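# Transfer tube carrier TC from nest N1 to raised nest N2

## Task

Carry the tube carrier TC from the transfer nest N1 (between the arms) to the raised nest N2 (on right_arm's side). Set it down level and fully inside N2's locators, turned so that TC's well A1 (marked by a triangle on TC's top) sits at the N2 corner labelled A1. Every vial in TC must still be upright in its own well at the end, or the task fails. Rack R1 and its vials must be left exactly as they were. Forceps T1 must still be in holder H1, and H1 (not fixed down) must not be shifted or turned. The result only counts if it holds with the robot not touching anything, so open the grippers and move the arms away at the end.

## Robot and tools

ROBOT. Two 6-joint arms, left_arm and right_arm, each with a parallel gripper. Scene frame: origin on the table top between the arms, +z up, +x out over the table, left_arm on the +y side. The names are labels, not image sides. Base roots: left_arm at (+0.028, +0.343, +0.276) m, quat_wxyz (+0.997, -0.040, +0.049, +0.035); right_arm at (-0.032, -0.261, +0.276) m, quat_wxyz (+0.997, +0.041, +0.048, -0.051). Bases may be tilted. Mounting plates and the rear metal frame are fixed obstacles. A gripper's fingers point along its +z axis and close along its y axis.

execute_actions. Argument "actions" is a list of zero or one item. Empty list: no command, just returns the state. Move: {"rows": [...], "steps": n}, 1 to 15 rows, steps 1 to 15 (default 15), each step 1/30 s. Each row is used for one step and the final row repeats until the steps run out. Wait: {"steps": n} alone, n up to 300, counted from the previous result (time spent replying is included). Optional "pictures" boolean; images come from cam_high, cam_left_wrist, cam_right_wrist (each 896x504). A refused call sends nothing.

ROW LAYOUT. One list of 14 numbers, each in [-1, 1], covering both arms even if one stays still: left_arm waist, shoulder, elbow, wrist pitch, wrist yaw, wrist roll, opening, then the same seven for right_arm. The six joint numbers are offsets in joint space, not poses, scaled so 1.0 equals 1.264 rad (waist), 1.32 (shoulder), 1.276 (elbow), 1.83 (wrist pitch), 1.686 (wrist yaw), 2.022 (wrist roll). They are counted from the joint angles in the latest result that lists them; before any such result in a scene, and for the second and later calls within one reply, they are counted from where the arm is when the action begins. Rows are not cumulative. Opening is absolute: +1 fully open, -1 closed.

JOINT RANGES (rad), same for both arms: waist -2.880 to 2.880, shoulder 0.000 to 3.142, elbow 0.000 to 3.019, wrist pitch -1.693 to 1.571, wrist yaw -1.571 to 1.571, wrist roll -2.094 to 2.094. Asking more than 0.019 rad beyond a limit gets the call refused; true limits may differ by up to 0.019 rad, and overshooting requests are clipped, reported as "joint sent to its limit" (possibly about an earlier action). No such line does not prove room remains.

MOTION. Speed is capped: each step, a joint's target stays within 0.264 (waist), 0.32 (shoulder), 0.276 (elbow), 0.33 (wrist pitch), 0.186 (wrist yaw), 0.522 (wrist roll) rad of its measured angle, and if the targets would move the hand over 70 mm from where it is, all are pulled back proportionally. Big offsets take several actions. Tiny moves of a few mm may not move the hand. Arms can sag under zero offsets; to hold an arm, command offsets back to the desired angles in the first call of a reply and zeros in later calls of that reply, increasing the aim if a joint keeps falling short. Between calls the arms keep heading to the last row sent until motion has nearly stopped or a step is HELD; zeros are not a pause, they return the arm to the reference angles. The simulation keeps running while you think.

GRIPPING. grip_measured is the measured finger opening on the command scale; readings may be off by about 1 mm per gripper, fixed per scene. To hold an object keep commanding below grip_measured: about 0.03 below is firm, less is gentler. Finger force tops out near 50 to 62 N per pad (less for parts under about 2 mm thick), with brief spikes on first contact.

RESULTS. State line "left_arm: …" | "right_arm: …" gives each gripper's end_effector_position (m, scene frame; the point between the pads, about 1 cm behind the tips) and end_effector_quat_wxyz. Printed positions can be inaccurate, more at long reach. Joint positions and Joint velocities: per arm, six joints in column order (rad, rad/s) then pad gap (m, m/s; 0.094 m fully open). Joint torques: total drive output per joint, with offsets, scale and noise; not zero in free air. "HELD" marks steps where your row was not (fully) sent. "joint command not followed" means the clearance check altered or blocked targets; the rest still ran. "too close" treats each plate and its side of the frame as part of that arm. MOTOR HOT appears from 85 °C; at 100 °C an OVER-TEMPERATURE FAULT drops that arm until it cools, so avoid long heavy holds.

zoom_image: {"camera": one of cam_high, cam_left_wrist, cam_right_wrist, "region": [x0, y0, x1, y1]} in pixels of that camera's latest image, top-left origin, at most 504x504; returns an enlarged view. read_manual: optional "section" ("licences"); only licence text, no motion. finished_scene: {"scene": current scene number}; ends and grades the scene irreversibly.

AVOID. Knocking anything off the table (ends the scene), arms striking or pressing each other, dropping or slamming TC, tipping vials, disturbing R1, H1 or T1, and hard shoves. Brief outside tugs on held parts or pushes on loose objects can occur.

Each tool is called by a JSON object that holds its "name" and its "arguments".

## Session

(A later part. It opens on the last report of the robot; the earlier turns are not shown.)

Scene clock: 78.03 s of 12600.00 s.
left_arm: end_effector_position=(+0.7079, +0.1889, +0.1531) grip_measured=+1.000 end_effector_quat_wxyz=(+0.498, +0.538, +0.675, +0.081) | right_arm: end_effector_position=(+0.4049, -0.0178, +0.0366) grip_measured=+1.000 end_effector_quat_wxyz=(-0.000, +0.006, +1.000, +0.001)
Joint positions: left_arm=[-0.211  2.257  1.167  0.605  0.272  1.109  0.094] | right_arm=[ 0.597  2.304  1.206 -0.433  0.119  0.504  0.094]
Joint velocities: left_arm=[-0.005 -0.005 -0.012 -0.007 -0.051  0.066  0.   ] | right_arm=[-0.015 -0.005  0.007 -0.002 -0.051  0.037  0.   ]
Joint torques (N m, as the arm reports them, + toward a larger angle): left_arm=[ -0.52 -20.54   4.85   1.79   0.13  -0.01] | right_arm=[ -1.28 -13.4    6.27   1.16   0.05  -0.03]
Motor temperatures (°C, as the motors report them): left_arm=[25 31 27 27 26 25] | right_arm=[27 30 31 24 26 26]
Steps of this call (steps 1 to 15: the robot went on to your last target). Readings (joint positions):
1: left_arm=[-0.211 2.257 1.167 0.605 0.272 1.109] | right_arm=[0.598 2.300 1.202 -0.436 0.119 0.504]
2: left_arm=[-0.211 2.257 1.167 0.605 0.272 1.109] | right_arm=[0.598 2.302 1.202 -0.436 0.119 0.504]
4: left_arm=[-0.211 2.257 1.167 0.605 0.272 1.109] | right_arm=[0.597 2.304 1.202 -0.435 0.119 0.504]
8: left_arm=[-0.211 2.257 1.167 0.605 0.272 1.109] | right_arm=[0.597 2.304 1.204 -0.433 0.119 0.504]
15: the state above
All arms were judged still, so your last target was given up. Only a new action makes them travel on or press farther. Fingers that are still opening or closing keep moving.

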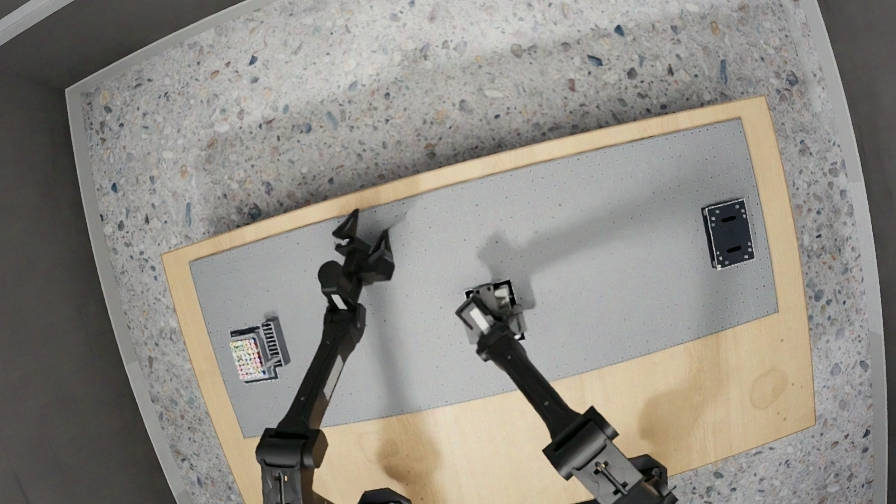

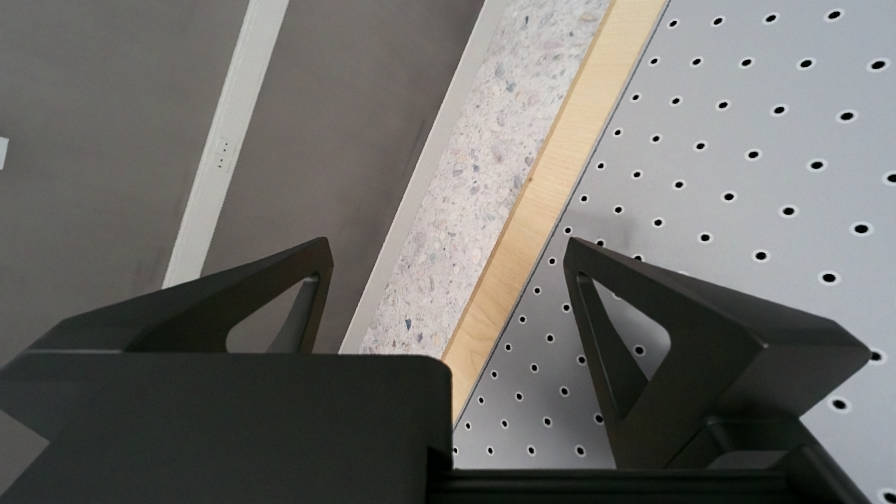

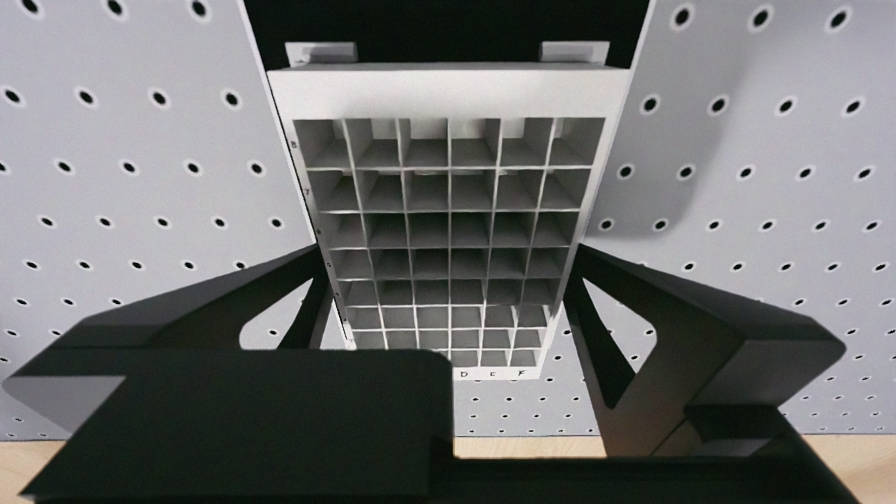

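{"name": "execute_actions", "arguments": {"actions": [{"rows":[[0,0,0,0,0,0,1,0,0,0.015,0.004,0,0,0.95],[0,0,0,0,0,0,1,0,0,0.015,0.004,0,0,0.92],[0,0,0,0,0,0,1,0,0,0.015,0.004,0,0,0.89],[0,0,0,0,0,0,1,0,0,0.015,0.004,0,0,0.87],[0,0,0,0,0,0,1,0,0,0.015,0.004,0,0,0.85],[0,0,0,0,0,0,1,0,0,0.015,0.004,0,0,0.84],[0,0,0,0,0,0,1,0,0,0.015,0.004,0,0,0.83],[0,0,0,0,0,0,1,0,0,0.015,0.004,0,0,0.82],[0,0,0,0,0,0,1,0,0,0.015,0.004,0,0,0.81],[0,0,0,0,0,0,1,0,0,0.015,0.004,0,0,0.8],[0,0,0,0,0,0,1,0,0,0.015,0.004,0,0,0.79],[0,0,0,0,0,0,1,0,0,0.015,0.004,0,0,0.78],[0,0,0,0,0,0,1,0,0,0.015,0.004,0,0,0.77]],"steps":15}], "pictures": false}}

{"name": "execute_actions", "arguments": {"actions": [{"steps":8}]}}

Scene clock: 84.27 s of 12600.00 s.
left_arm: end_effector_position=(+0.7079, +0.1889, +0.1531) grip_measured=+1.000 end_effector_quat_wxyz=(+0.498, +0.538, +0.675, +0.081) | right_arm: end_effector_position=(+0.4050, -0.0179, +0.0366) grip_measured=+0.804 end_effector_quat_wxyz=(-0.000, +0.006, +1.000, +0.001)
Joint positions: left_arm=[-0.211  2.257  1.167  0.605  0.272  1.109  0.094] | right_arm=[ 0.597  2.304  1.206 -0.433  0.119  0.504  0.085]
Joint velocities: left_arm=[-0.005 -0.005 -0.012  0.012  0.081  0.022  0.   ] | right_arm=[-0.024 -0.005  0.002 -0.017 -0.022 -0.051  0.   ]
Joint torques (N m, as the arm reports them, + toward a larger angle): left_arm=[ -0.82 -19.88   4.82   1.78   0.1   -0.02] | right_arm=[ -0.39 -13.68   5.42   0.83   0.03  -0.06]
Motor temperatures (°C, as the motors report them): left_arm=[25 31 27 27 26 25] | right_arm=[27 30 31 24 26 26]
Steps of this call (steps 1 to 90: nothing new was sent; then 2.73 s passed at rest; steps 91 to 105: all 15 steps of this action). Readings (joint positions):
91: left_arm=[-0.211 2.257 1.167 0.605 0.272 1.109] | right_arm=[0.597 2.304 1.206 -0.433 0.119 0.504]
92: left_arm=[-0.211 2.257 1.167 0.605 0.272 1.109] | right_arm=[0.597 2.304 1.206 -0.433 0.119 0.504]
94: left_arm=[-0.211 2.257 1.167 0.605 0.272 1.109] | right_arm=[0.597 2.304 1.206 -0.433 0.119 0.504]
98: left_arm=[-0.211 2.257 1.167 0.605 0.272 1.109] | right_arm=[0.597 2.304 1.206 -0.433 0.119 0.504]
105: the state above

Scene clock: 84.53 s of 12600.00 s.
left_arm: end_effector_position=(+0.7079, +0.1889, +0.1531) grip_measured=+1.000 end_effector_quat_wxyz=(+0.498, +0.538, +0.675, +0.081) | right_arm: end_effector_position=(+0.4050, -0.0179, +0.0366) grip_measured=+0.804 end_effector_quat_wxyz=(-0.000, +0.006, +1.000, +0.001)
Joint positions: left_arm=[-0.211  2.257  1.167  0.605  0.272  1.109  0.094] | right_arm=[ 0.597  2.304  1.206 -0.433  0.119  0.504  0.085]
Joint velocities: left_arm=[-0.005  0.005 -0.007  0.012  0.007  0.007  0.   ] | right_arm=[-0.015 -0.015  0.002 -0.012  0.051  0.037  0.   ]
Joint torques (N m, as the arm reports them, + toward a larger angle): left_arm=[ -0.77 -20.69   5.02   1.73   0.1   -0.01] | right_arm=[ -0.31 -13.54   5.36   0.87   0.04  -0.04]
Motor temperatures (°C, as the motors report them): left_arm=[25 31 27 27 26 25] | right_arm=[27 30 31 24 26 26]
Steps of this call (steps 1 to 8: the robot went on to your last target). Readings (joint positions):
1: left_arm=[-0.211 2.257 1.167 0.605 0.272 1.109] | right_arm=[0.597 2.304 1.206 -0.433 0.119 0.504]
2: left_arm=[-0.211 2.257 1.167 0.605 0.272 1.109] | right_arm=[0.597 2.304 1.206 -0.433 0.119 0.504]
4: left_arm=[-0.211 2.257 1.167 0.605 0.272 1.109] | right_arm=[0.597 2.304 1.206 -0.433 0.119 0.504]
8: the state above

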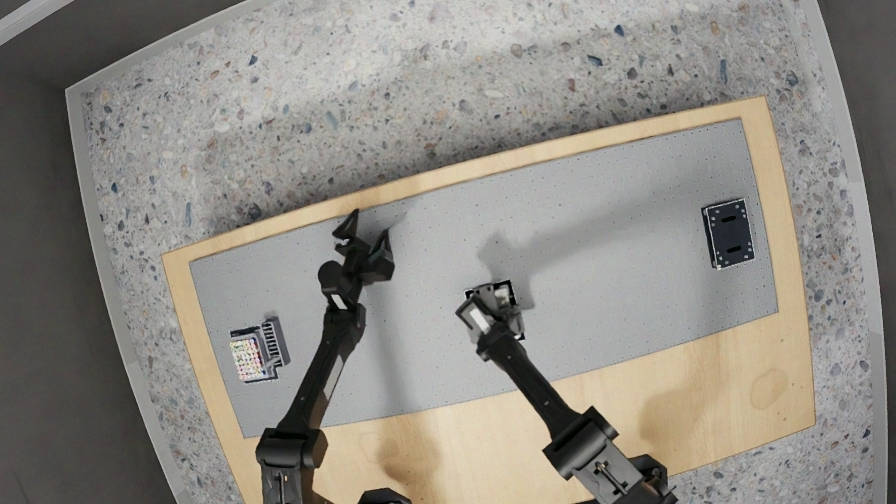

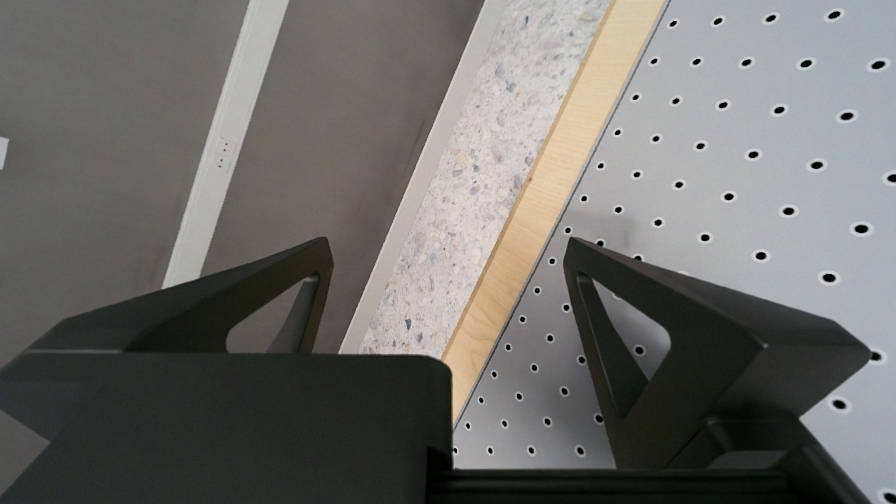

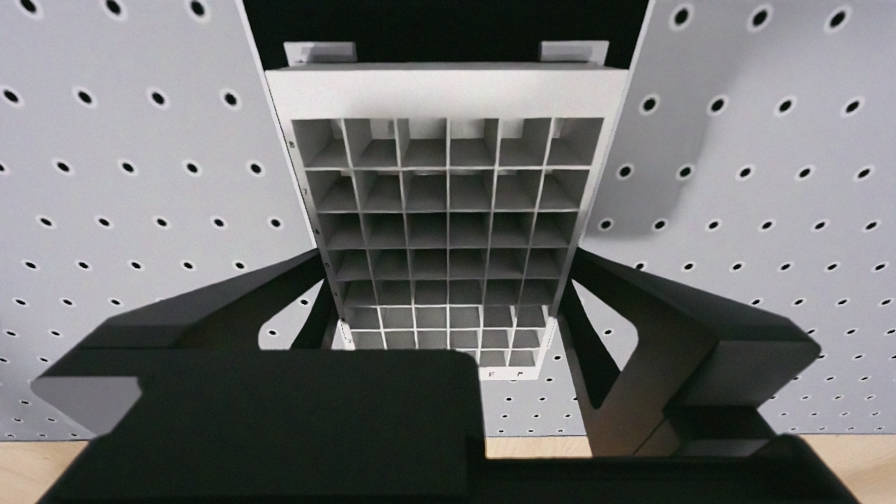

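{"name": "execute_actions", "arguments": {"actions": [{"rows":[[0,0,0,0,0,0,1,0,-0.012,0.009,-0.003,0,0,0.77],[0,0,0,0,0,0,1,0,-0.016,0.009,-0.004,0,0,0.77],[0,0,0,0,0,0,1,0,-0.019,0.009,-0.005,0,0,0.77],[0,0,0,0,0,0,1,0,-0.022,0.008,-0.006,0,0,0.77],[0,0,0,0,0,0,1,0.001,-0.026,0.008,-0.008,0,0,0.77],[0,0,0,0,0,0,1,0.002,-0.03,0.007,-0.01,0,0,0.77],[0,0,0,0,0,0,1,0.003,-0.034,0.006,-0.013,0,0,0.77],[0,0,0,0,0,0,1,0.004,-0.038,0.005,-0.015,0,0,0.77],[0,0,0,0,0,0,1,0.005,-0.042,0.004,-0.018,0,0,0.77],[0,0,0,0,0,0,1,0.006,-0.046,0.004,-0.02,0,0,0.77],[0,0,0,0,0,0,1,0.007,-0.05,0.003,-0.023,0,0,0.77],[0,0,0,0,0,0,1,0.008,-0.054,0.002,-0.025,0,0,0.77],[0,0,0,0,0,0,1,0.008,-0.058,0.001,-0.028,0,0,0.77],[0,0,0,0,0,0,1,0.008,-0.061,0,-0.03,0,0,0.77],[0,0,0,0,0,0,1,0.008,-0.064,0,-0.032,0,0,0.77]],"steps":15}], "pictures": false}}

{"name": "execute_actions", "arguments": {"actions": [{"steps":12}]}}

Scene clock: 91.03 s of 12600.00 s.
left_arm: end_effector_position=(+0.7079, +0.1889, +0.1531) grip_measured=+1.000 end_effector_quat_wxyz=(+0.498, +0.538, +0.675, +0.081) | right_arm: end_effector_position=(+0.4097, -0.0178, +0.0546) grip_measured=+0.804 end_effector_quat_wxyz=(-0.000, +0.006, +1.000, +0.001)
Joint positions: left_arm=[-0.211  2.257  1.167  0.605  0.272  1.109  0.094] | right_arm=[ 0.597  2.266  1.206 -0.471  0.119  0.504  0.085]
Joint velocities: left_arm=[-0.015 -0.005  0.012  0.007  0.022 -0.022  0.   ] | right_arm=[-0.015 -0.21  -0.002 -0.154  0.007 -0.051 -0.001]
Joint torques (N m, as the arm reports them, + toward a larger angle): left_arm=[ -0.09 -20.46   4.89   1.77   0.11   0.  ] | right_arm=[  0.21 -15.63   4.06   0.16   0.06  -0.04]
Motor temperatures (°C, as the motors report them): left_arm=[25 31 27 27 26 25] | right_arm=[27 31 30 24 26 26]
Steps of this call (steps 1 to 15: the robot went on to your last target; steps 16 to 90: nothing new was sent; then 3.00 s passed at rest; steps 91 to 105: all 15 steps of this action). Readings (joint positions):
91: left_arm=[-0.211 2.257 1.167 0.605 0.272 1.109] | right_arm=[0.597 2.304 1.206 -0.433 0.119 0.504]
92: left_arm=[-0.211 2.257 1.167 0.605 0.272 1.109] | right_arm=[0.597 2.304 1.206 -0.433 0.119 0.504]
94: left_arm=[-0.211 2.257 1.167 0.605 0.272 1.109] | right_arm=[0.597 2.304 1.206 -0.433 0.119 0.504]
98: left_arm=[-0.211 2.257 1.167 0.605 0.272 1.109] | right_arm=[0.597 2.301 1.206 -0.438 0.119 0.504]
105: the state above

Scene clock: 91.43 s of 12600.00 s.
left_arm: end_effector_position=(+0.7079, +0.1889, +0.1531) grip_measured=+1.000 end_effector_quat_wxyz=(+0.498, +0.538, +0.675, +0.081) | right_arm: end_effector_position=(+0.4157, -0.0161, +0.0657) grip_measured=+0.804 end_effector_quat_wxyz=(+0.006, +0.007, +1.000, +0.004)
Joint positions: left_arm=[-0.211  2.257  1.167  0.605  0.272  1.109  0.094] | right_arm=[ 0.597  2.243  1.206 -0.479  0.119  0.504  0.085]
Joint velocities: left_arm=[-0.005 -0.005 -0.017 -0.012 -0.125 -0.037  0.   ] | right_arm=[-0.015 -0.015  0.012 -0.017 -0.051  0.022  0.   ]
Joint torques (N m, as the arm reports them, + toward a larger angle): left_arm=[ -0.23 -20.38   5.01   1.77   0.07   0.  ] | right_arm=[  0.49 -15.62   4.27   0.08   0.08  -0.04]
Motor temperatures (°C, as the motors report them): left_arm=[25 31 27 27 26 25] | right_arm=[27 31 30 24 26 26]
Steps of this call (steps 1 to 12: the robot went on to your last target). Readings (joint positions):
1: left_arm=[-0.211 2.257 1.167 0.605 0.272 1.109] | right_arm=[0.597 2.260 1.206 -0.474 0.119 0.504]
2: left_arm=[-0.211 2.257 1.167 0.605 0.272 1.109] | right_arm=[0.597 2.254 1.206 -0.476 0.119 0.504]
4: left_arm=[-0.211 2.257 1.167 0.605 0.272 1.109] | right_arm=[0.597 2.246 1.206 -0.477 0.119 0.504]
8: left_arm=[-0.211 2.257 1.167 0.605 0.272 1.109] | right_arm=[0.597 2.243 1.206 -0.478 0.119 0.504]
12: the state above

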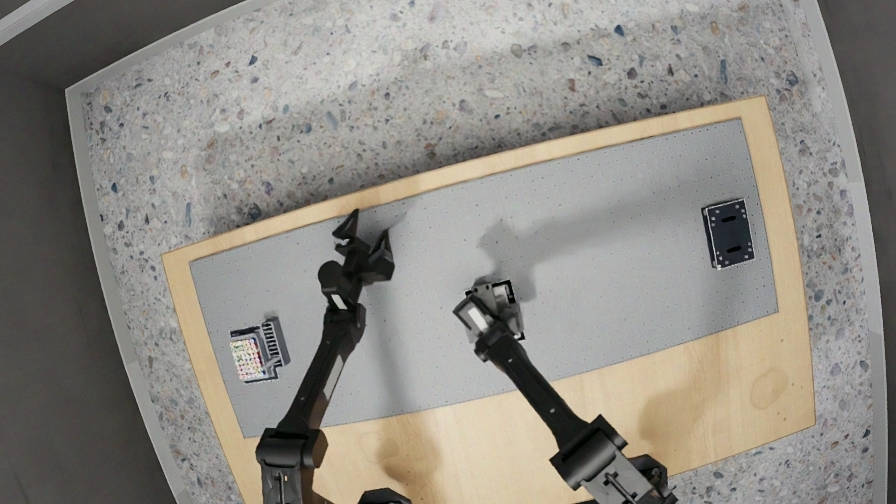

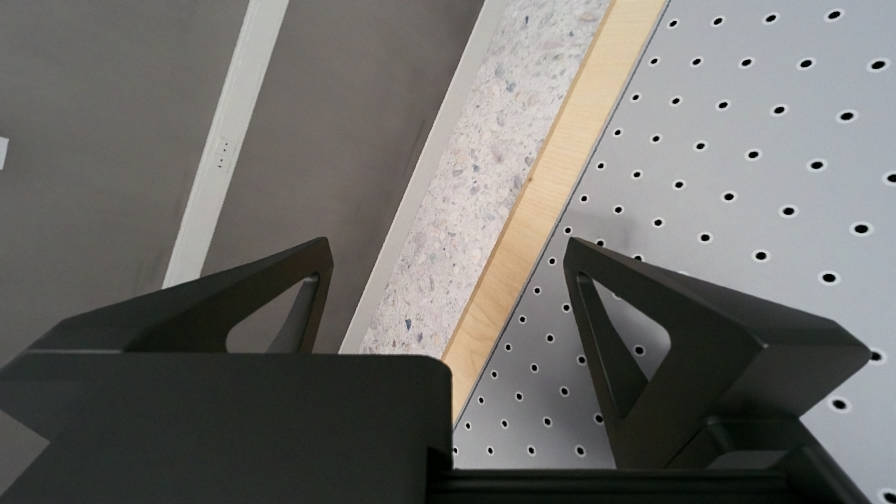

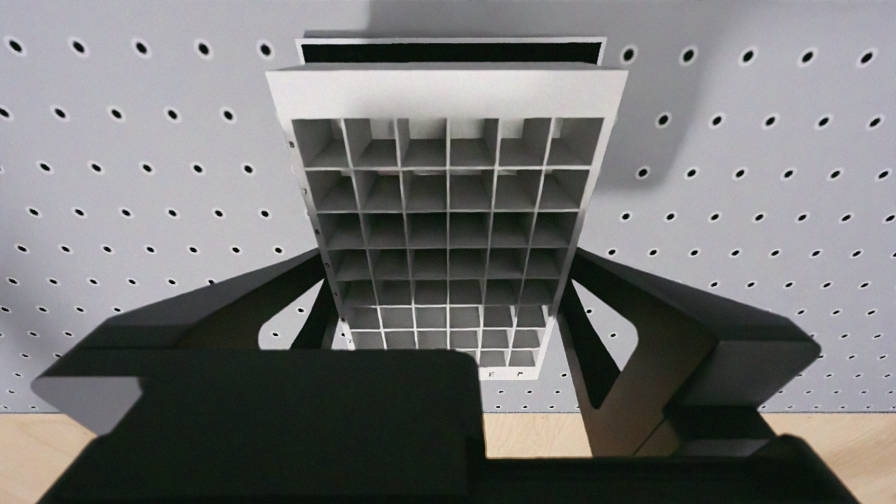

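{"name": "execute_actions", "arguments": {"actions": [{"rows":[[0,0,0,0,0,0,1,0,-0.022,0.02,-0.01,0,0,0.77],[0,0,0,0,0,0,1,-0.005,-0.03,0.03,-0.02,0,-0.003,0.77],[0,0,0,0,0,0,1,-0.01,-0.04,0.042,-0.033,0,-0.007,0.77],[0,0,0,0,0,0,1,-0.02,-0.052,0.056,-0.05,0,-0.013,0.77],[0,0,0,0,0,0,1,-0.03,-0.065,0.072,-0.067,0,-0.02,0.77],[0,0,0,0,0,0,1,-0.045,-0.079,0.089,-0.085,0,-0.03,0.77],[0,0,0,0,0,0,1,-0.06,-0.093,0.106,-0.104,-0.005,-0.04,0.77],[0,0,0,0,0,0,1,-0.08,-0.107,0.123,-0.123,-0.01,-0.05,0.77],[0,0,0,0,0,0,1,-0.1,-0.121,0.14,-0.142,-0.012,-0.063,0.77],[0,0,0,0,0,0,1,-0.12,-0.135,0.157,-0.16,-0.015,-0.075,0.77],[0,0,0,0,0,0,1,-0.14,-0.149,0.174,-0.178,-0.018,-0.088,0.77],[0,0,0,0,0,0,1,-0.16,-0.162,0.19,-0.195,-0.02,-0.1,0.77],[0,0,0,0,0,0,1,-0.18,-0.173,0.205,-0.21,-0.023,-0.113,0.77],[0,0,0,0,0,0,1,-0.2,-0.183,0.217,-0.223,-0.026,-0.126,0.77],[0,0,0,0,0,0,1,-0.937,-0.19,0.226,-0.233,-0.068,-0.59,0.77]],"steps":15}], "pictures": false}}

{"name": "execute_actions", "arguments": {"actions": [{"steps":60}]}}

Scene clock: 107.47 s of 12600.00 s.
left_arm: end_effector_position=(+0.7079, +0.1889, +0.1531) grip_measured=+1.000 end_effector_quat_wxyz=(+0.498, +0.538, +0.675, +0.081) | right_arm: end_effector_position=(+0.4702, -0.0639, +0.1307) grip_measured=+0.804 end_effector_quat_wxyz=(-0.027, +0.015, +0.999, +0.006)
Joint positions: left_arm=[-0.211  2.257  1.167  0.605  0.272  1.109  0.094] | right_arm=[ 0.476  2.148  1.324 -0.738  0.083  0.405  0.085]
Joint velocities: left_arm=[ 0.005  0.005 -0.007  0.002 -0.007  0.037  0.   ] | right_arm=[-0.611 -0.327  0.291 -0.471 -0.52  -0.96   0.001]
Joint torques (N m, as the arm reports them, + toward a larger angle): left_arm=[ -0.53 -20.5    5.03   1.79   0.12  -0.02] | right_arm=[ -2.83 -16.28   8.28   0.09   0.12  -0.17]
Motor temperatures (°C, as the motors report them): left_arm=[25 31 27 27 26 25] | right_arm=[27 31 30 24 26 26]
Steps of this call (steps 1 to 30: the robot went on to your last target; steps 31 to 90: nothing new was sent; then 12.53 s passed at rest; steps 91 to 105: all 15 steps of this action). Readings (joint positions):
91: left_arm=[-0.211 2.257 1.167 0.605 0.272 1.109] | right_arm=[0.597 2.243 1.206 -0.480 0.119 0.504]
92: left_arm=[-0.211 2.257 1.167 0.605 0.272 1.109] | right_arm=[0.597 2.243 1.207 -0.485 0.119 0.504]
94: left_arm=[-0.211 2.257 1.167 0.605 0.272 1.109] | right_arm=[0.596 2.240 1.214 -0.515 0.119 0.503]
98: left_arm=[-0.211 2.257 1.167 0.605 0.272 1.109] | right_arm=[0.576 2.217 1.247 -0.602 0.114 0.483]
105: the state above

Scene clock: 109.47 s of 12600.00 s.
left_arm: end_effector_position=(+0.7079, +0.1889, +0.1531) grip_measured=+1.000 end_effector_quat_wxyz=(+0.498, +0.538, +0.675, +0.081) | right_arm: end_effector_position=(+0.4248, -0.6406, +0.1995) grip_measured=+0.804 end_effector_quat_wxyz=(-0.001, +0.010, +1.000, +0.002)
Joint positions: left_arm=[-0.211  2.257  1.167  0.605  0.272  1.109  0.094] | right_arm=[-0.588  2.009  1.455 -0.893  0.007 -0.671  0.085]
Joint velocities: left_arm=[-0.015 -0.005 -0.017 -0.012 -0.051 -0.037  0.   ] | right_arm=[-0.005 -0.005 -0.007  0.007 -0.081 -0.037 -0.   ]
Joint torques (N m, as the arm reports them, + toward a larger angle): left_arm=[ -0.54 -20.76   4.8    1.8    0.14  -0.05] | right_arm=[ -2.17 -16.2   10.     0.    -0.19  -0.22]
Motor temperatures (°C, as the motors report them): left_arm=[25 31 27 27 26 25] | right_arm=[27 31 30 24 26 26]
Steps of this call (steps 1 to 60: the robot went on to your last target). Readings (joint positions):
1: left_arm=[-0.211 2.257 1.167 0.605 0.272 1.109] | right_arm=[0.456 2.138 1.333 -0.752 0.068 0.374]
2: left_arm=[-0.211 2.257 1.167 0.605 0.272 1.109] | right_arm=[0.433 2.129 1.342 -0.766 0.057 0.342]
4: left_arm=[-0.211 2.257 1.167 0.605 0.272 1.109] | right_arm=[0.382 2.112 1.356 -0.788 0.040 0.277]
8: left_arm=[-0.211 2.257 1.167 0.605 0.272 1.109] | right_arm=[0.265 2.087 1.378 -0.821 0.023 0.140]
60: the state above
All arms were judged still, so your last target was given up. Only a new action makes them travel on or press farther. Fingers that are still opening or closing keep moving.

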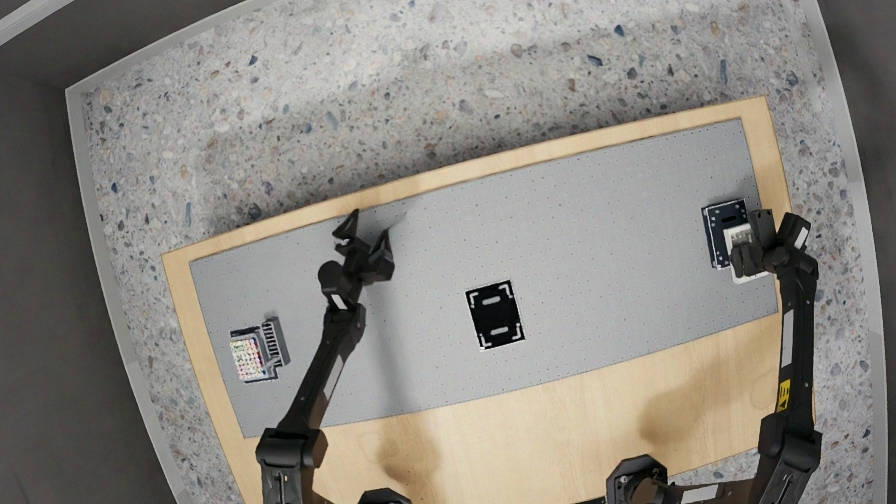

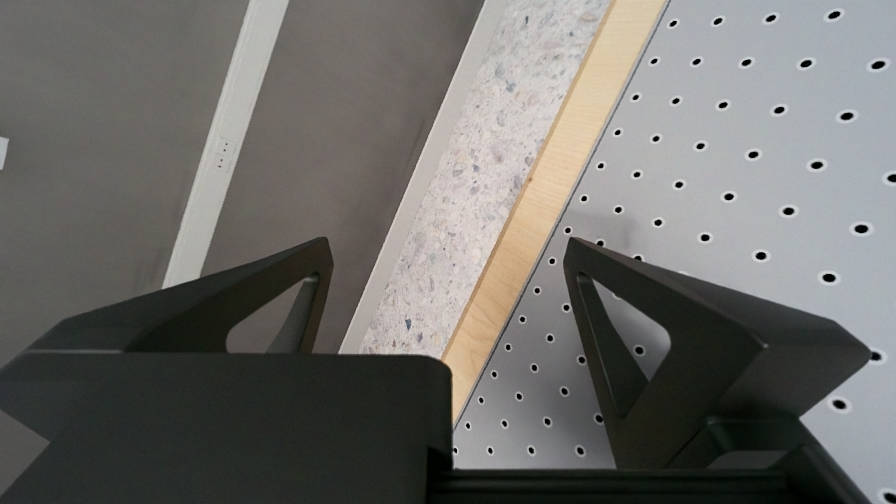

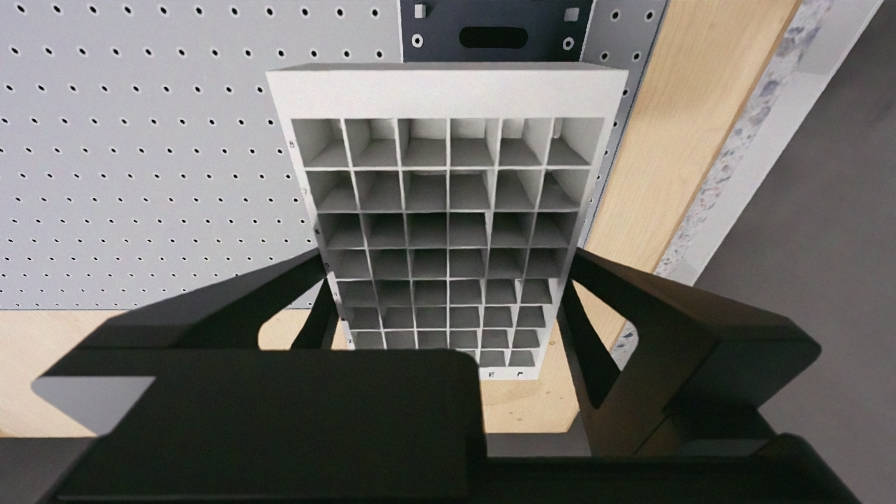

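{"name": "execute_actions", "arguments": {"actions": [{"rows":[[0,0,0,0,0,0,1,-0.008,0.008,0.032,0.008,0,0,0.77],[0,0,0,0,0,0,1,-0.009,0.015,0.037,0.01,0,0,0.77],[0,0,0,0,0,0,1,-0.01,0.025,0.044,0.012,0,0,0.77],[0,0,0,0,0,0,1,-0.01,0.037,0.053,0.015,0,0,0.77],[0,0,0,0,0,0,1,-0.011,0.05,0.063,0.018,0,0,0.77],[0,0,0,0,0,0,1,-0.012,0.064,0.073,0.021,0,0,0.77],[0,0,0,0,0,0,1,-0.012,0.078,0.083,0.024,0,0,0.77],[0,0,0,0,0,0,1,-0.013,0.092,0.093,0.027,0,0,0.77],[0,0,0,0,0,0,1,-0.014,0.106,0.103,0.03,0,0,0.77],[0,0,0,0,0,0,1,-0.014,0.12,0.113,0.033,0,0,0.77],[0,0,0,0,0,0,1,-0.015,0.132,0.122,0.036,0,0,0.77],[0,0,0,0,0,0,1,-0.016,0.143,0.131,0.038,0,0,0.77],[0,0,0,0,0,0,1,-0.016,0.151,0.138,0.04,0,0,0.77],[0,0,0,0,0,0,1,-0.017,0.158,0.144,0.042,0,0,0.77],[0,0,0,0,0,0,1,-0.017,0.162,0.148,0.043,0,0,0.77]],"steps":15}], "pictures": false}}

{"name": "execute_actions", "arguments": {"actions": [{"steps":20}]}}

Scene clock: 124.30 s of 12600.00 s.
left_arm: end_effector_position=(+0.7079, +0.1889, +0.1531) grip_measured=+1.000 end_effector_quat_wxyz=(+0.498, +0.538, +0.675, +0.081) | right_arm: end_effector_position=(+0.4463, -0.6658, +0.1238) grip_measured=+0.804 end_effector_quat_wxyz=(-0.003, +0.015, +1.000, +0.003)
Joint positions: left_arm=[-0.211  2.257  1.167  0.605  0.272  1.109  0.094] | right_arm=[-0.598  2.207  1.586 -0.832  0.007 -0.672  0.085]
Joint velocities: left_arm=[-0.024  0.015  0.007 -0.017  0.007  0.022  0.   ] | right_arm=[-0.034  0.454  0.129  0.081 -0.066  0.081  0.001]
Joint torques (N m, as the arm reports them, + toward a larger angle): left_arm=[ -0.3  -20.23   5.05   1.87   0.11  -0.04] | right_arm=[ -3.05 -17.38  10.62   0.93  -0.09  -0.04]
Motor temperatures (°C, as the motors report them): left_arm=[25 32 27 27 26 25] | right_arm=[27 32 33 24 26 26]
Steps of this call (steps 1 to 90: nothing new was sent; then 11.33 s passed at rest; steps 91 to 105: all 15 steps of this action). Readings (joint positions):
91: left_arm=[-0.211 2.257 1.167 0.605 0.272 1.109] | right_arm=[-0.588 2.009 1.455 -0.893 0.007 -0.672]
92: left_arm=[-0.211 2.257 1.167 0.605 0.272 1.109] | right_arm=[-0.588 2.010 1.455 -0.893 0.007 -0.672]
94: left_arm=[-0.211 2.257 1.167 0.605 0.272 1.109] | right_arm=[-0.588 2.017 1.460 -0.890 0.007 -0.672]
98: left_arm=[-0.211 2.257 1.167 0.605 0.272 1.109] | right_arm=[-0.590 2.070 1.506 -0.872 0.007 -0.672]
105: the state above

Scene clock: 124.97 s of 12600.00 s.
left_arm: end_effector_position=(+0.7079, +0.1889, +0.1531) grip_measured=+1.000 end_effector_quat_wxyz=(+0.498, +0.538, +0.675, +0.081) | right_arm: end_effector_position=(+0.4426, -0.6651, +0.1054) grip_measured=+0.804 end_effector_quat_wxyz=(-0.011, +0.016, +1.000, +0.009)
Joint positions: left_arm=[-0.211  2.257  1.167  0.605  0.272  1.109  0.094] | right_arm=[-0.601  2.244  1.599 -0.828  0.007 -0.672  0.085]
Joint velocities: left_arm=[-0.015 -0.024  0.007  0.002 -0.007 -0.022  0.   ] | right_arm=[-0.005 -0.005 -0.002 -0.007 -0.022 -0.022  0.   ]
Joint torques (N m, as the arm reports them, + toward a larger angle): left_arm=[ -0.01 -20.45   4.92   1.8    0.12   0.  ] | right_arm=[ -3.   -18.01   9.98   0.98  -0.08  -0.03]
Motor temperatures (°C, as the motors report them): left_arm=[25 32 27 27 26 25] | right_arm=[27 32 33 24 26 26]
Steps of this call (steps 1 to 20: the robot went on to your last target). Readings (joint positions):
1: left_arm=[-0.211 2.257 1.167 0.605 0.272 1.109] | right_arm=[-0.599 2.220 1.589 -0.829 0.007 -0.672]
2: left_arm=[-0.211 2.257 1.167 0.605 0.272 1.109] | right_arm=[-0.600 2.230 1.590 -0.828 0.007 -0.672]
4: left_arm=[-0.211 2.257 1.167 0.605 0.272 1.109] | right_arm=[-0.600 2.242 1.590 -0.828 0.007 -0.672]
8: left_arm=[-0.211 2.257 1.167 0.605 0.272 1.109] | right_arm=[-0.601 2.244 1.593 -0.828 0.007 -0.672]
20: the state above

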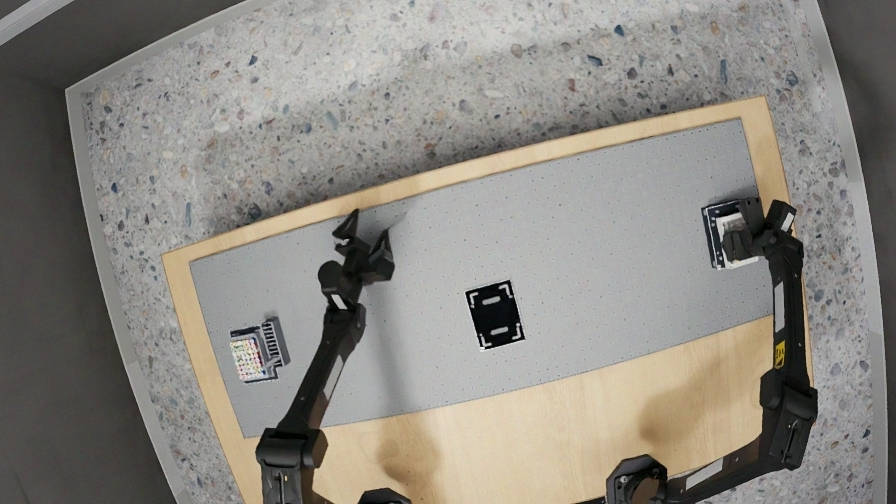

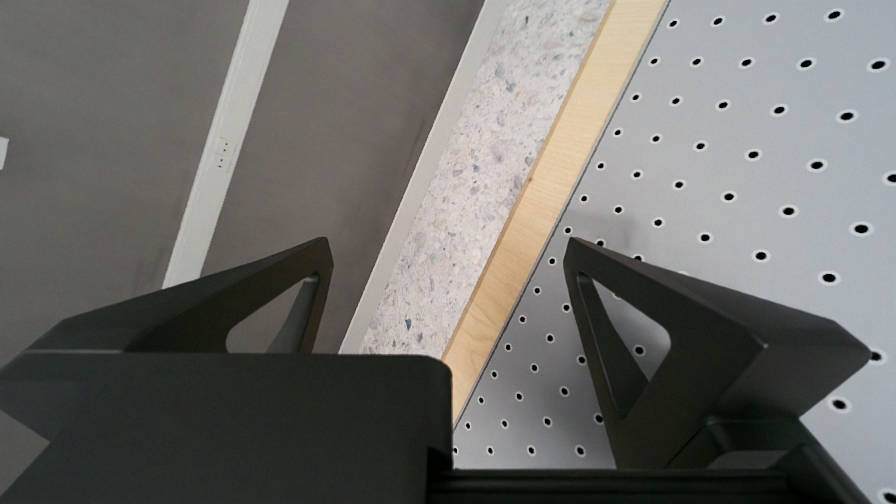

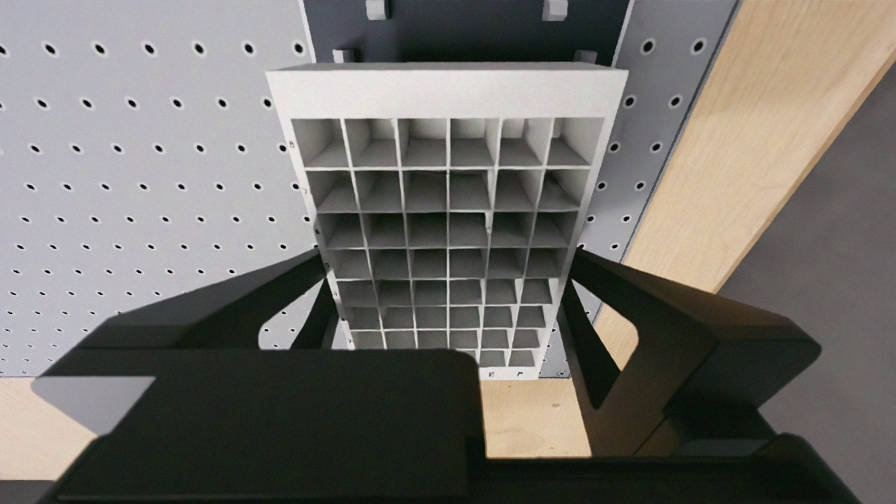

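{"name": "execute_actions", "arguments": {"actions": [{"rows":[[0,0,0,0,0,0,1,-0.008,0,0.035,0.008,0,0,0.77],[0,0,0,0,0,0,1,-0.008,0.002,0.036,0.01,0,0,0.77],[0,0,0,0,0,0,1,-0.008,0.004,0.037,0.012,0,0,0.77],[0,0,0,0,0,0,1,-0.008,0.006,0.038,0.014,0,0,0.77],[0,0,0,0,0,0,1,-0.008,0.008,0.04,0.016,0,0,0.77],[0,0,0,0,0,0,1,-0.008,0.01,0.041,0.018,0,0,0.77],[0,0,0,0,0,0,1,-0.008,0.012,0.042,0.02,0,0,0.77],[0,0,0,0,0,0,1,-0.008,0.014,0.044,0.022,0,0,0.77],[0,0,0,0,0,0,1,-0.008,0.016,0.045,0.024,0,0,0.77],[0,0,0,0,0,0,1,-0.008,0.018,0.046,0.025,0,0,0.77],[0,0,0,0,0,0,1,-0.008,0.019,0.047,0.026,0,0,0.77],[0,0,0,0,0,0,1,-0.008,0.02,0.048,0.027,0,0,0.77],[0,0,0,0,0,0,1,-0.008,0.021,0.049,0.028,0,0,0.77]],"steps":15}], "pictures": false}}

{"name": "execute_actions", "arguments": {"actions": [{"steps":15}]}}

Scene clock: 138.33 s of 12600.00 s.
left_arm: end_effector_position=(+0.7079, +0.1889, +0.1531) grip_measured=+1.000 end_effector_quat_wxyz=(+0.498, +0.538, +0.675, +0.081) | right_arm: end_effector_position=(+0.4512, -0.6723, +0.0988) grip_measured=+0.804 end_effector_quat_wxyz=(+0.002, +0.016, +1.000, -0.001)
Joint positions: left_arm=[-0.211  2.257  1.167  0.605  0.272  1.109  0.094] | right_arm=[-0.601  2.262  1.613 -0.792  0.007 -0.672  0.085]
Joint velocities: left_arm=[-0.015 -0.015 -0.017 -0.002 -0.051  0.007  0.   ] | right_arm=[-0.015  0.034  0.007  0.012 -0.007 -0.007 -0.   ]
Joint torques (N m, as the arm reports them, + toward a larger angle): left_arm=[  0.05 -20.69   5.02   1.83   0.13  -0.04] | right_arm=[ -2.99 -16.33  10.28   1.11  -0.07  -0.06]
Motor temperatures (°C, as the motors report them): left_arm=[25 32 27 27 26 25] | right_arm=[27 33 34 24 26 26]
Steps of this call (steps 1 to 15: the robot went on to your last target; steps 16 to 90: nothing new was sent; then 9.87 s passed at rest; steps 91 to 105: all 15 steps of this action). Readings (joint positions):
91: left_arm=[-0.211 2.257 1.167 0.605 0.272 1.109] | right_arm=[-0.601 2.244 1.599 -0.828 0.007 -0.672]
92: left_arm=[-0.211 2.257 1.167 0.605 0.272 1.109] | right_arm=[-0.601 2.244 1.599 -0.827 0.007 -0.672]
94: left_arm=[-0.211 2.257 1.167 0.605 0.272 1.109] | right_arm=[-0.601 2.244 1.599 -0.823 0.007 -0.672]
98: left_arm=[-0.211 2.257 1.167 0.605 0.272 1.109] | right_arm=[-0.601 2.246 1.602 -0.810 0.007 -0.672]
105: the state above

Scene clock: 138.83 s of 12600.00 s.
left_arm: end_effector_position=(+0.7079, +0.1889, +0.1531) grip_measured=+1.000 end_effector_quat_wxyz=(+0.498, +0.538, +0.675, +0.081) | right_arm: end_effector_position=(+0.4503, -0.6715, +0.0963) grip_measured=+0.804 end_effector_quat_wxyz=(+0.000, +0.016, +1.000, -0.000)
Joint positions: left_arm=[-0.211  2.257  1.167  0.605  0.272  1.109  0.094] | right_arm=[-0.601  2.266  1.613 -0.791  0.007 -0.672  0.085]
Joint velocities: left_arm=[-0.024  0.005  0.022 -0.002  0.022 -0.022  0.   ] | right_arm=[ 0.005  0.005  0.007 -0.017  0.051 -0.022 -0.001]
Joint torques (N m, as the arm reports them, + toward a larger angle): left_arm=[ -0.06 -20.73   5.05   1.81   0.1   -0.03] | right_arm=[ -2.86 -16.28  10.3    1.19  -0.05  -0.04]
Motor temperatures (°C, as the motors report them): left_arm=[25 32 27 27 26 25] | right_arm=[27 33 34 24 26 26]
Steps of this call (steps 1 to 15: the robot went on to your last target). Readings (joint positions):
1: left_arm=[-0.211 2.257 1.167 0.605 0.272 1.109] | right_arm=[-0.601 2.263 1.613 -0.791 0.007 -0.672]
2: left_arm=[-0.211 2.257 1.167 0.605 0.272 1.109] | right_arm=[-0.601 2.264 1.613 -0.791 0.007 -0.672]
4: left_arm=[-0.211 2.257 1.167 0.605 0.272 1.109] | right_arm=[-0.601 2.265 1.613 -0.791 0.007 -0.672]
8: left_arm=[-0.211 2.257 1.167 0.605 0.272 1.109] | right_arm=[-0.601 2.266 1.613 -0.791 0.007 -0.672]
15: the state above
All arms were judged still, so your last target was given up. Only a new action makes them travel on or press farther. Fingers that are still opening or closing keep moving.

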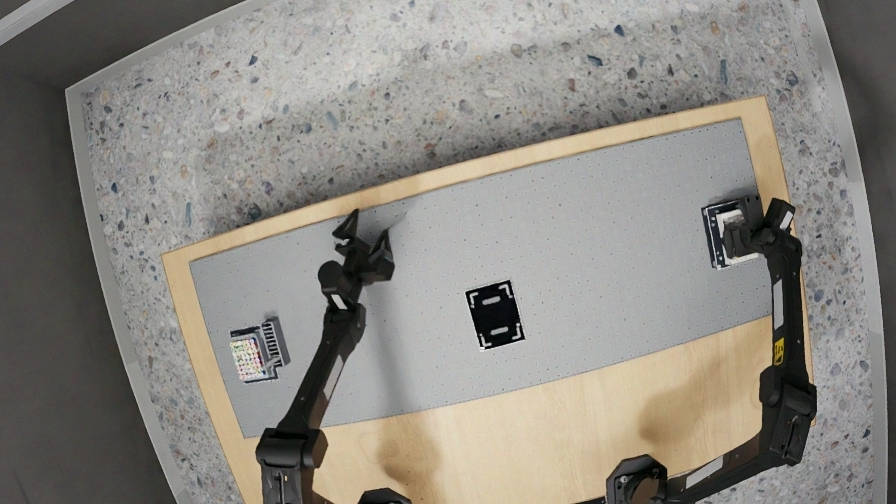

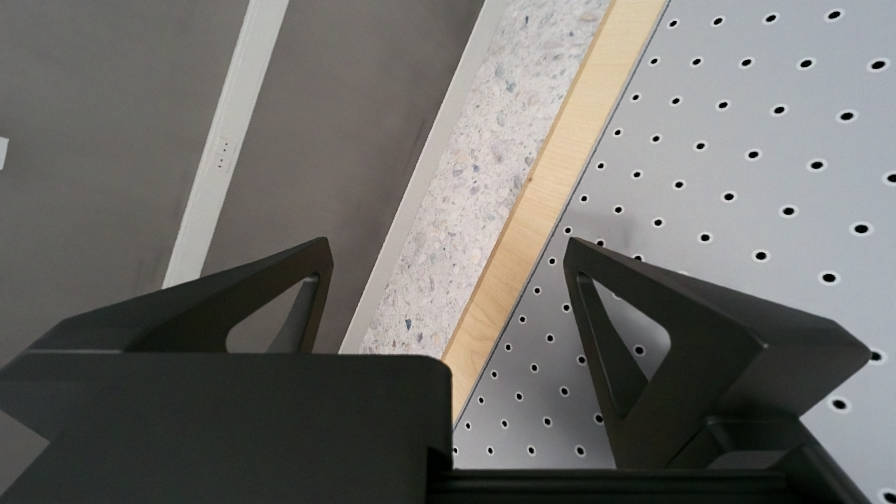

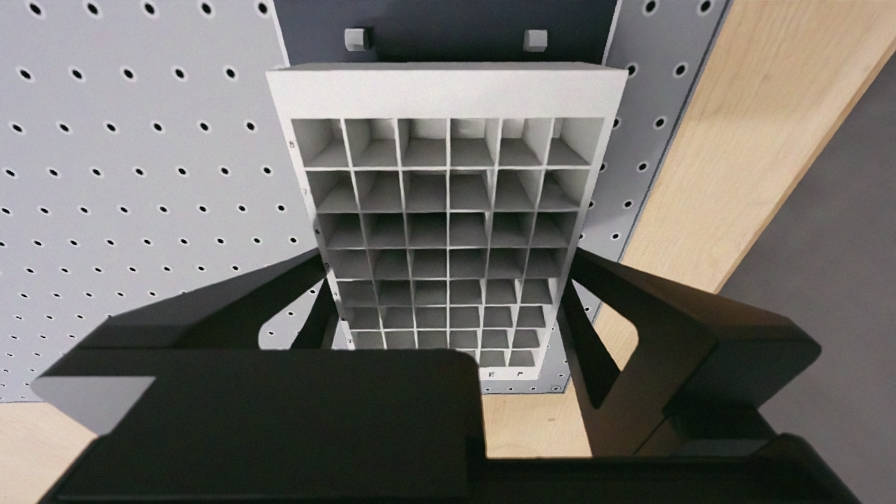

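{"name": "zoom_image", "arguments": {"camera": "cam_right_wrist", "region": [250, 0, 650, 130]}}

{"name": "zoom_image", "arguments": {"camera": "cam_high", "region": [685, 185, 785, 285]}}

Region (250, 0, 650, 130) of cam_right_wrist's 896x504 image, scaled by 1.260, with more detail than that image has; it fills the top 164 rows of this view, and the rest is white.

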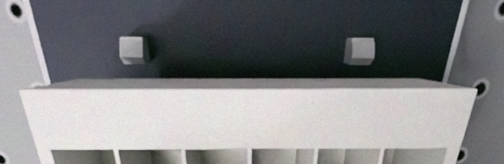

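Region (685, 185, 785, 285) of cam_high's 896x504 image, scaled by 5.040, with more detail than that image has.

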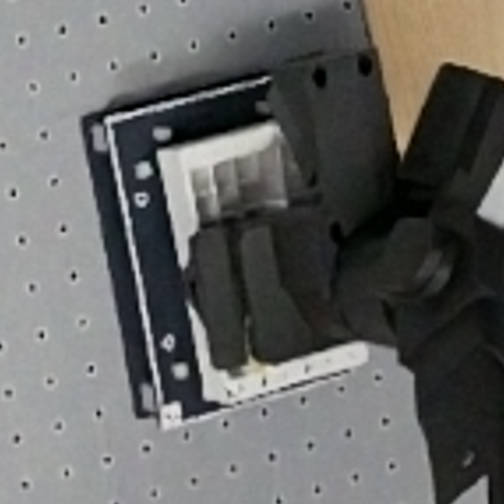

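{"name": "execute_actions", "arguments": {"actions": [{"rows":[[0,0,0,0,0,0,1,0,0.005,0.037,0.007,0,0,0.77],[0,0,0,0,0,0,1,0,0.007,0.038,0.008,0,0,0.77],[0,0,0,0,0,0,1,0,0.008,0.038,0.009,0,0,0.77],[0,0,0,0,0,0,1,0,0.01,0.039,0.009,0,0,0.77],[0,0,0,0,0,0,1,0,0.011,0.039,0.01,0,0,0.77],[0,0,0,0,0,0,1,0,0.013,0.039,0.011,0,0,0.77],[0,0,0,0,0,0,1,0,0.014,0.04,0.012,0,0,0.77],[0,0,0,0,0,0,1,0,0.016,0.04,0.013,0,0,0.77],[0,0,0,0,0,0,1,0,0.017,0.04,0.013,0,0,0.77],[0,0,0,0,0,0,1,0,0.019,0.041,0.014,0,0,0.77],[0,0,0,0,0,0,1,0,0.02,0.041,0.015,0,0,0.77],[0,0,0,0,0,0,1,0,0.021,0.041,0.016,0,0,0.77],[0,0,0,0,0,0,1,0,0.022,0.042,0.016,0,0,0.77],[0,0,0,0,0,0,1,0,0.023,0.042,0.017,0,0,0.77],[0,0,0,0,0,0,1,0,0.024,0.042,0.017,0,0,0.77]],"steps":15}], "pictures": false}}

{"name": "execute_actions", "arguments": {"actions": [{"steps":15}]}}

Scene clock: 150.13 s of 12600.00 s.
left_arm: end_effector_position=(+0.7079, +0.1889, +0.1531) grip_measured=+1.000 end_effector_quat_wxyz=(+0.498, +0.538, +0.675, +0.081) | right_arm: end_effector_position=(+0.4505, -0.6716, +0.0857) grip_measured=+0.804 end_effector_quat_wxyz=(+0.000, +0.016, +1.000, -0.000)
Joint positions: left_arm=[-0.211  2.257  1.167  0.605  0.272  1.109  0.094] | right_arm=[-0.601  2.286  1.619 -0.776  0.007 -0.672  0.085]
Joint velocities: left_arm=[-0.005 -0.005 -0.002 -0.012  0.037  0.007  0.   ] | right_arm=[-0.024  0.044 -0.007  0.017  0.051 -0.007  0.   ]
Joint torques (N m, as the arm reports them, + toward a larger angle): left_arm=[ -0.61 -20.78   4.89   1.88   0.08   0.  ] | right_arm=[ -2.25 -16.3   10.26   1.13  -0.09  -0.04]
Motor temperatures (°C, as the motors report them): left_arm=[25 32 27 27 26 25] | right_arm=[27 33 35 24 26 26]
Steps of this call (steps 1 to 90: nothing new was sent; then 7.80 s passed at rest; steps 91 to 105: all 15 steps of this action). Readings (joint positions):
91: left_arm=[-0.211 2.257 1.167 0.605 0.272 1.109] | right_arm=[-0.601 2.266 1.613 -0.791 0.007 -0.672]
92: left_arm=[-0.211 2.257 1.167 0.605 0.272 1.109] | right_arm=[-0.601 2.266 1.613 -0.791 0.007 -0.672]
94: left_arm=[-0.211 2.257 1.167 0.605 0.272 1.109] | right_arm=[-0.601 2.266 1.613 -0.791 0.007 -0.672]
98: left_arm=[-0.211 2.257 1.167 0.605 0.272 1.109] | right_arm=[-0.601 2.270 1.615 -0.786 0.007 -0.672]
105: the state above

Scene clock: 150.63 s of 12600.00 s.
left_arm: end_effector_position=(+0.7079, +0.1889, +0.1531) grip_measured=+1.000 end_effector_quat_wxyz=(+0.498, +0.538, +0.675, +0.081) | right_arm: end_effector_position=(+0.4496, -0.6709, +0.0825) grip_measured=+0.804 end_effector_quat_wxyz=(-0.001, +0.016, +1.000, +0.001)
Joint positions: left_arm=[-0.211  2.257  1.167  0.605  0.272  1.109  0.094] | right_arm=[-0.601  2.291  1.619 -0.774  0.007 -0.672  0.085]
Joint velocities: left_arm=[ 0.005 -0.015 -0.017 -0.002 -0.007 -0.066  0.   ] | right_arm=[-0.024  0.005 -0.002  0.002 -0.007 -0.022 -0.   ]
Joint torques (N m, as the arm reports them, + toward a larger angle): left_arm=[ -0.79 -20.94   4.85   1.66   0.09  -0.05] | right_arm=[ -2.63 -16.33  10.25   1.1   -0.06  -0.03]
Motor temperatures (°C, as the motors report them): left_arm=[25 32 27 27 26 25] | right_arm=[27 33 35 24 26 26]
Steps of this call (steps 1 to 15: the robot went on to your last target). Readings (joint positions):
1: left_arm=[-0.211 2.257 1.167 0.605 0.272 1.109] | right_arm=[-0.601 2.288 1.619 -0.776 0.007 -0.672]
2: left_arm=[-0.211 2.257 1.167 0.605 0.272 1.109] | right_arm=[-0.601 2.289 1.619 -0.775 0.007 -0.672]
4: left_arm=[-0.211 2.257 1.167 0.605 0.272 1.109] | right_arm=[-0.601 2.291 1.619 -0.774 0.007 -0.672]
8: left_arm=[-0.211 2.257 1.167 0.605 0.272 1.109] | right_arm=[-0.601 2.291 1.619 -0.774 0.007 -0.672]
15: the state above
All arms were judged still, so your last target was given up. Only a new action makes them travel on or press farther. Fingers that are still opening or closing keep moving.

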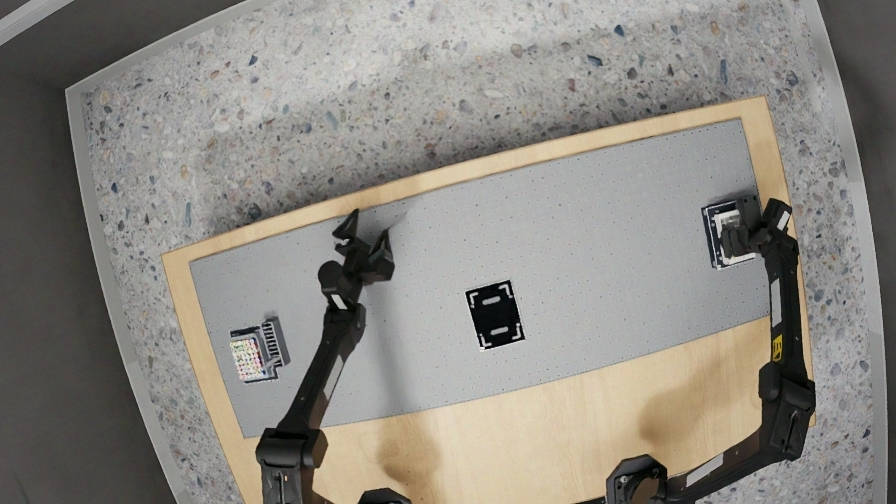

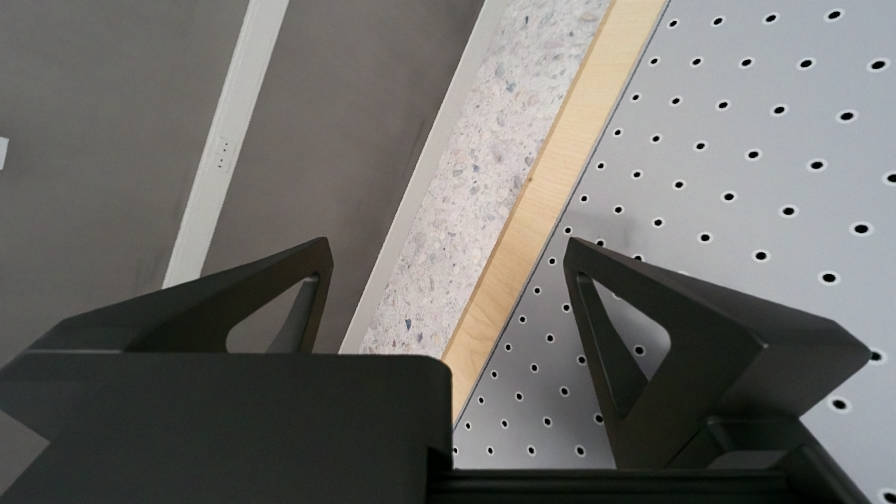

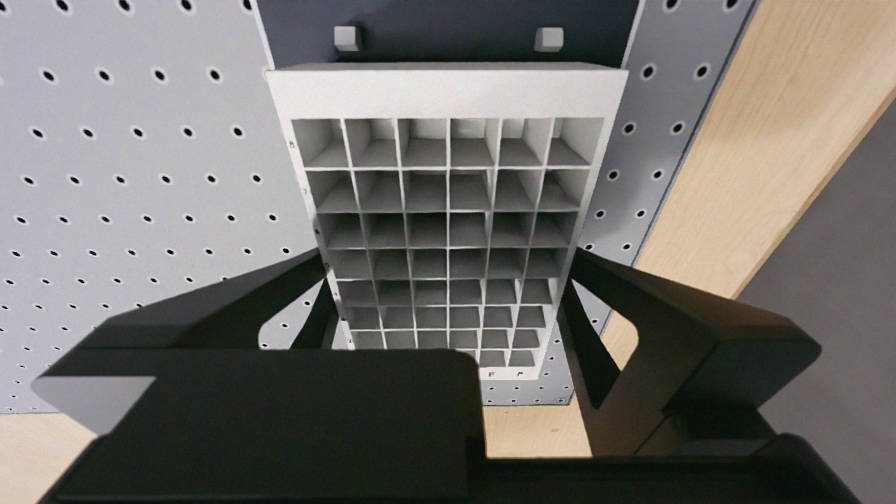

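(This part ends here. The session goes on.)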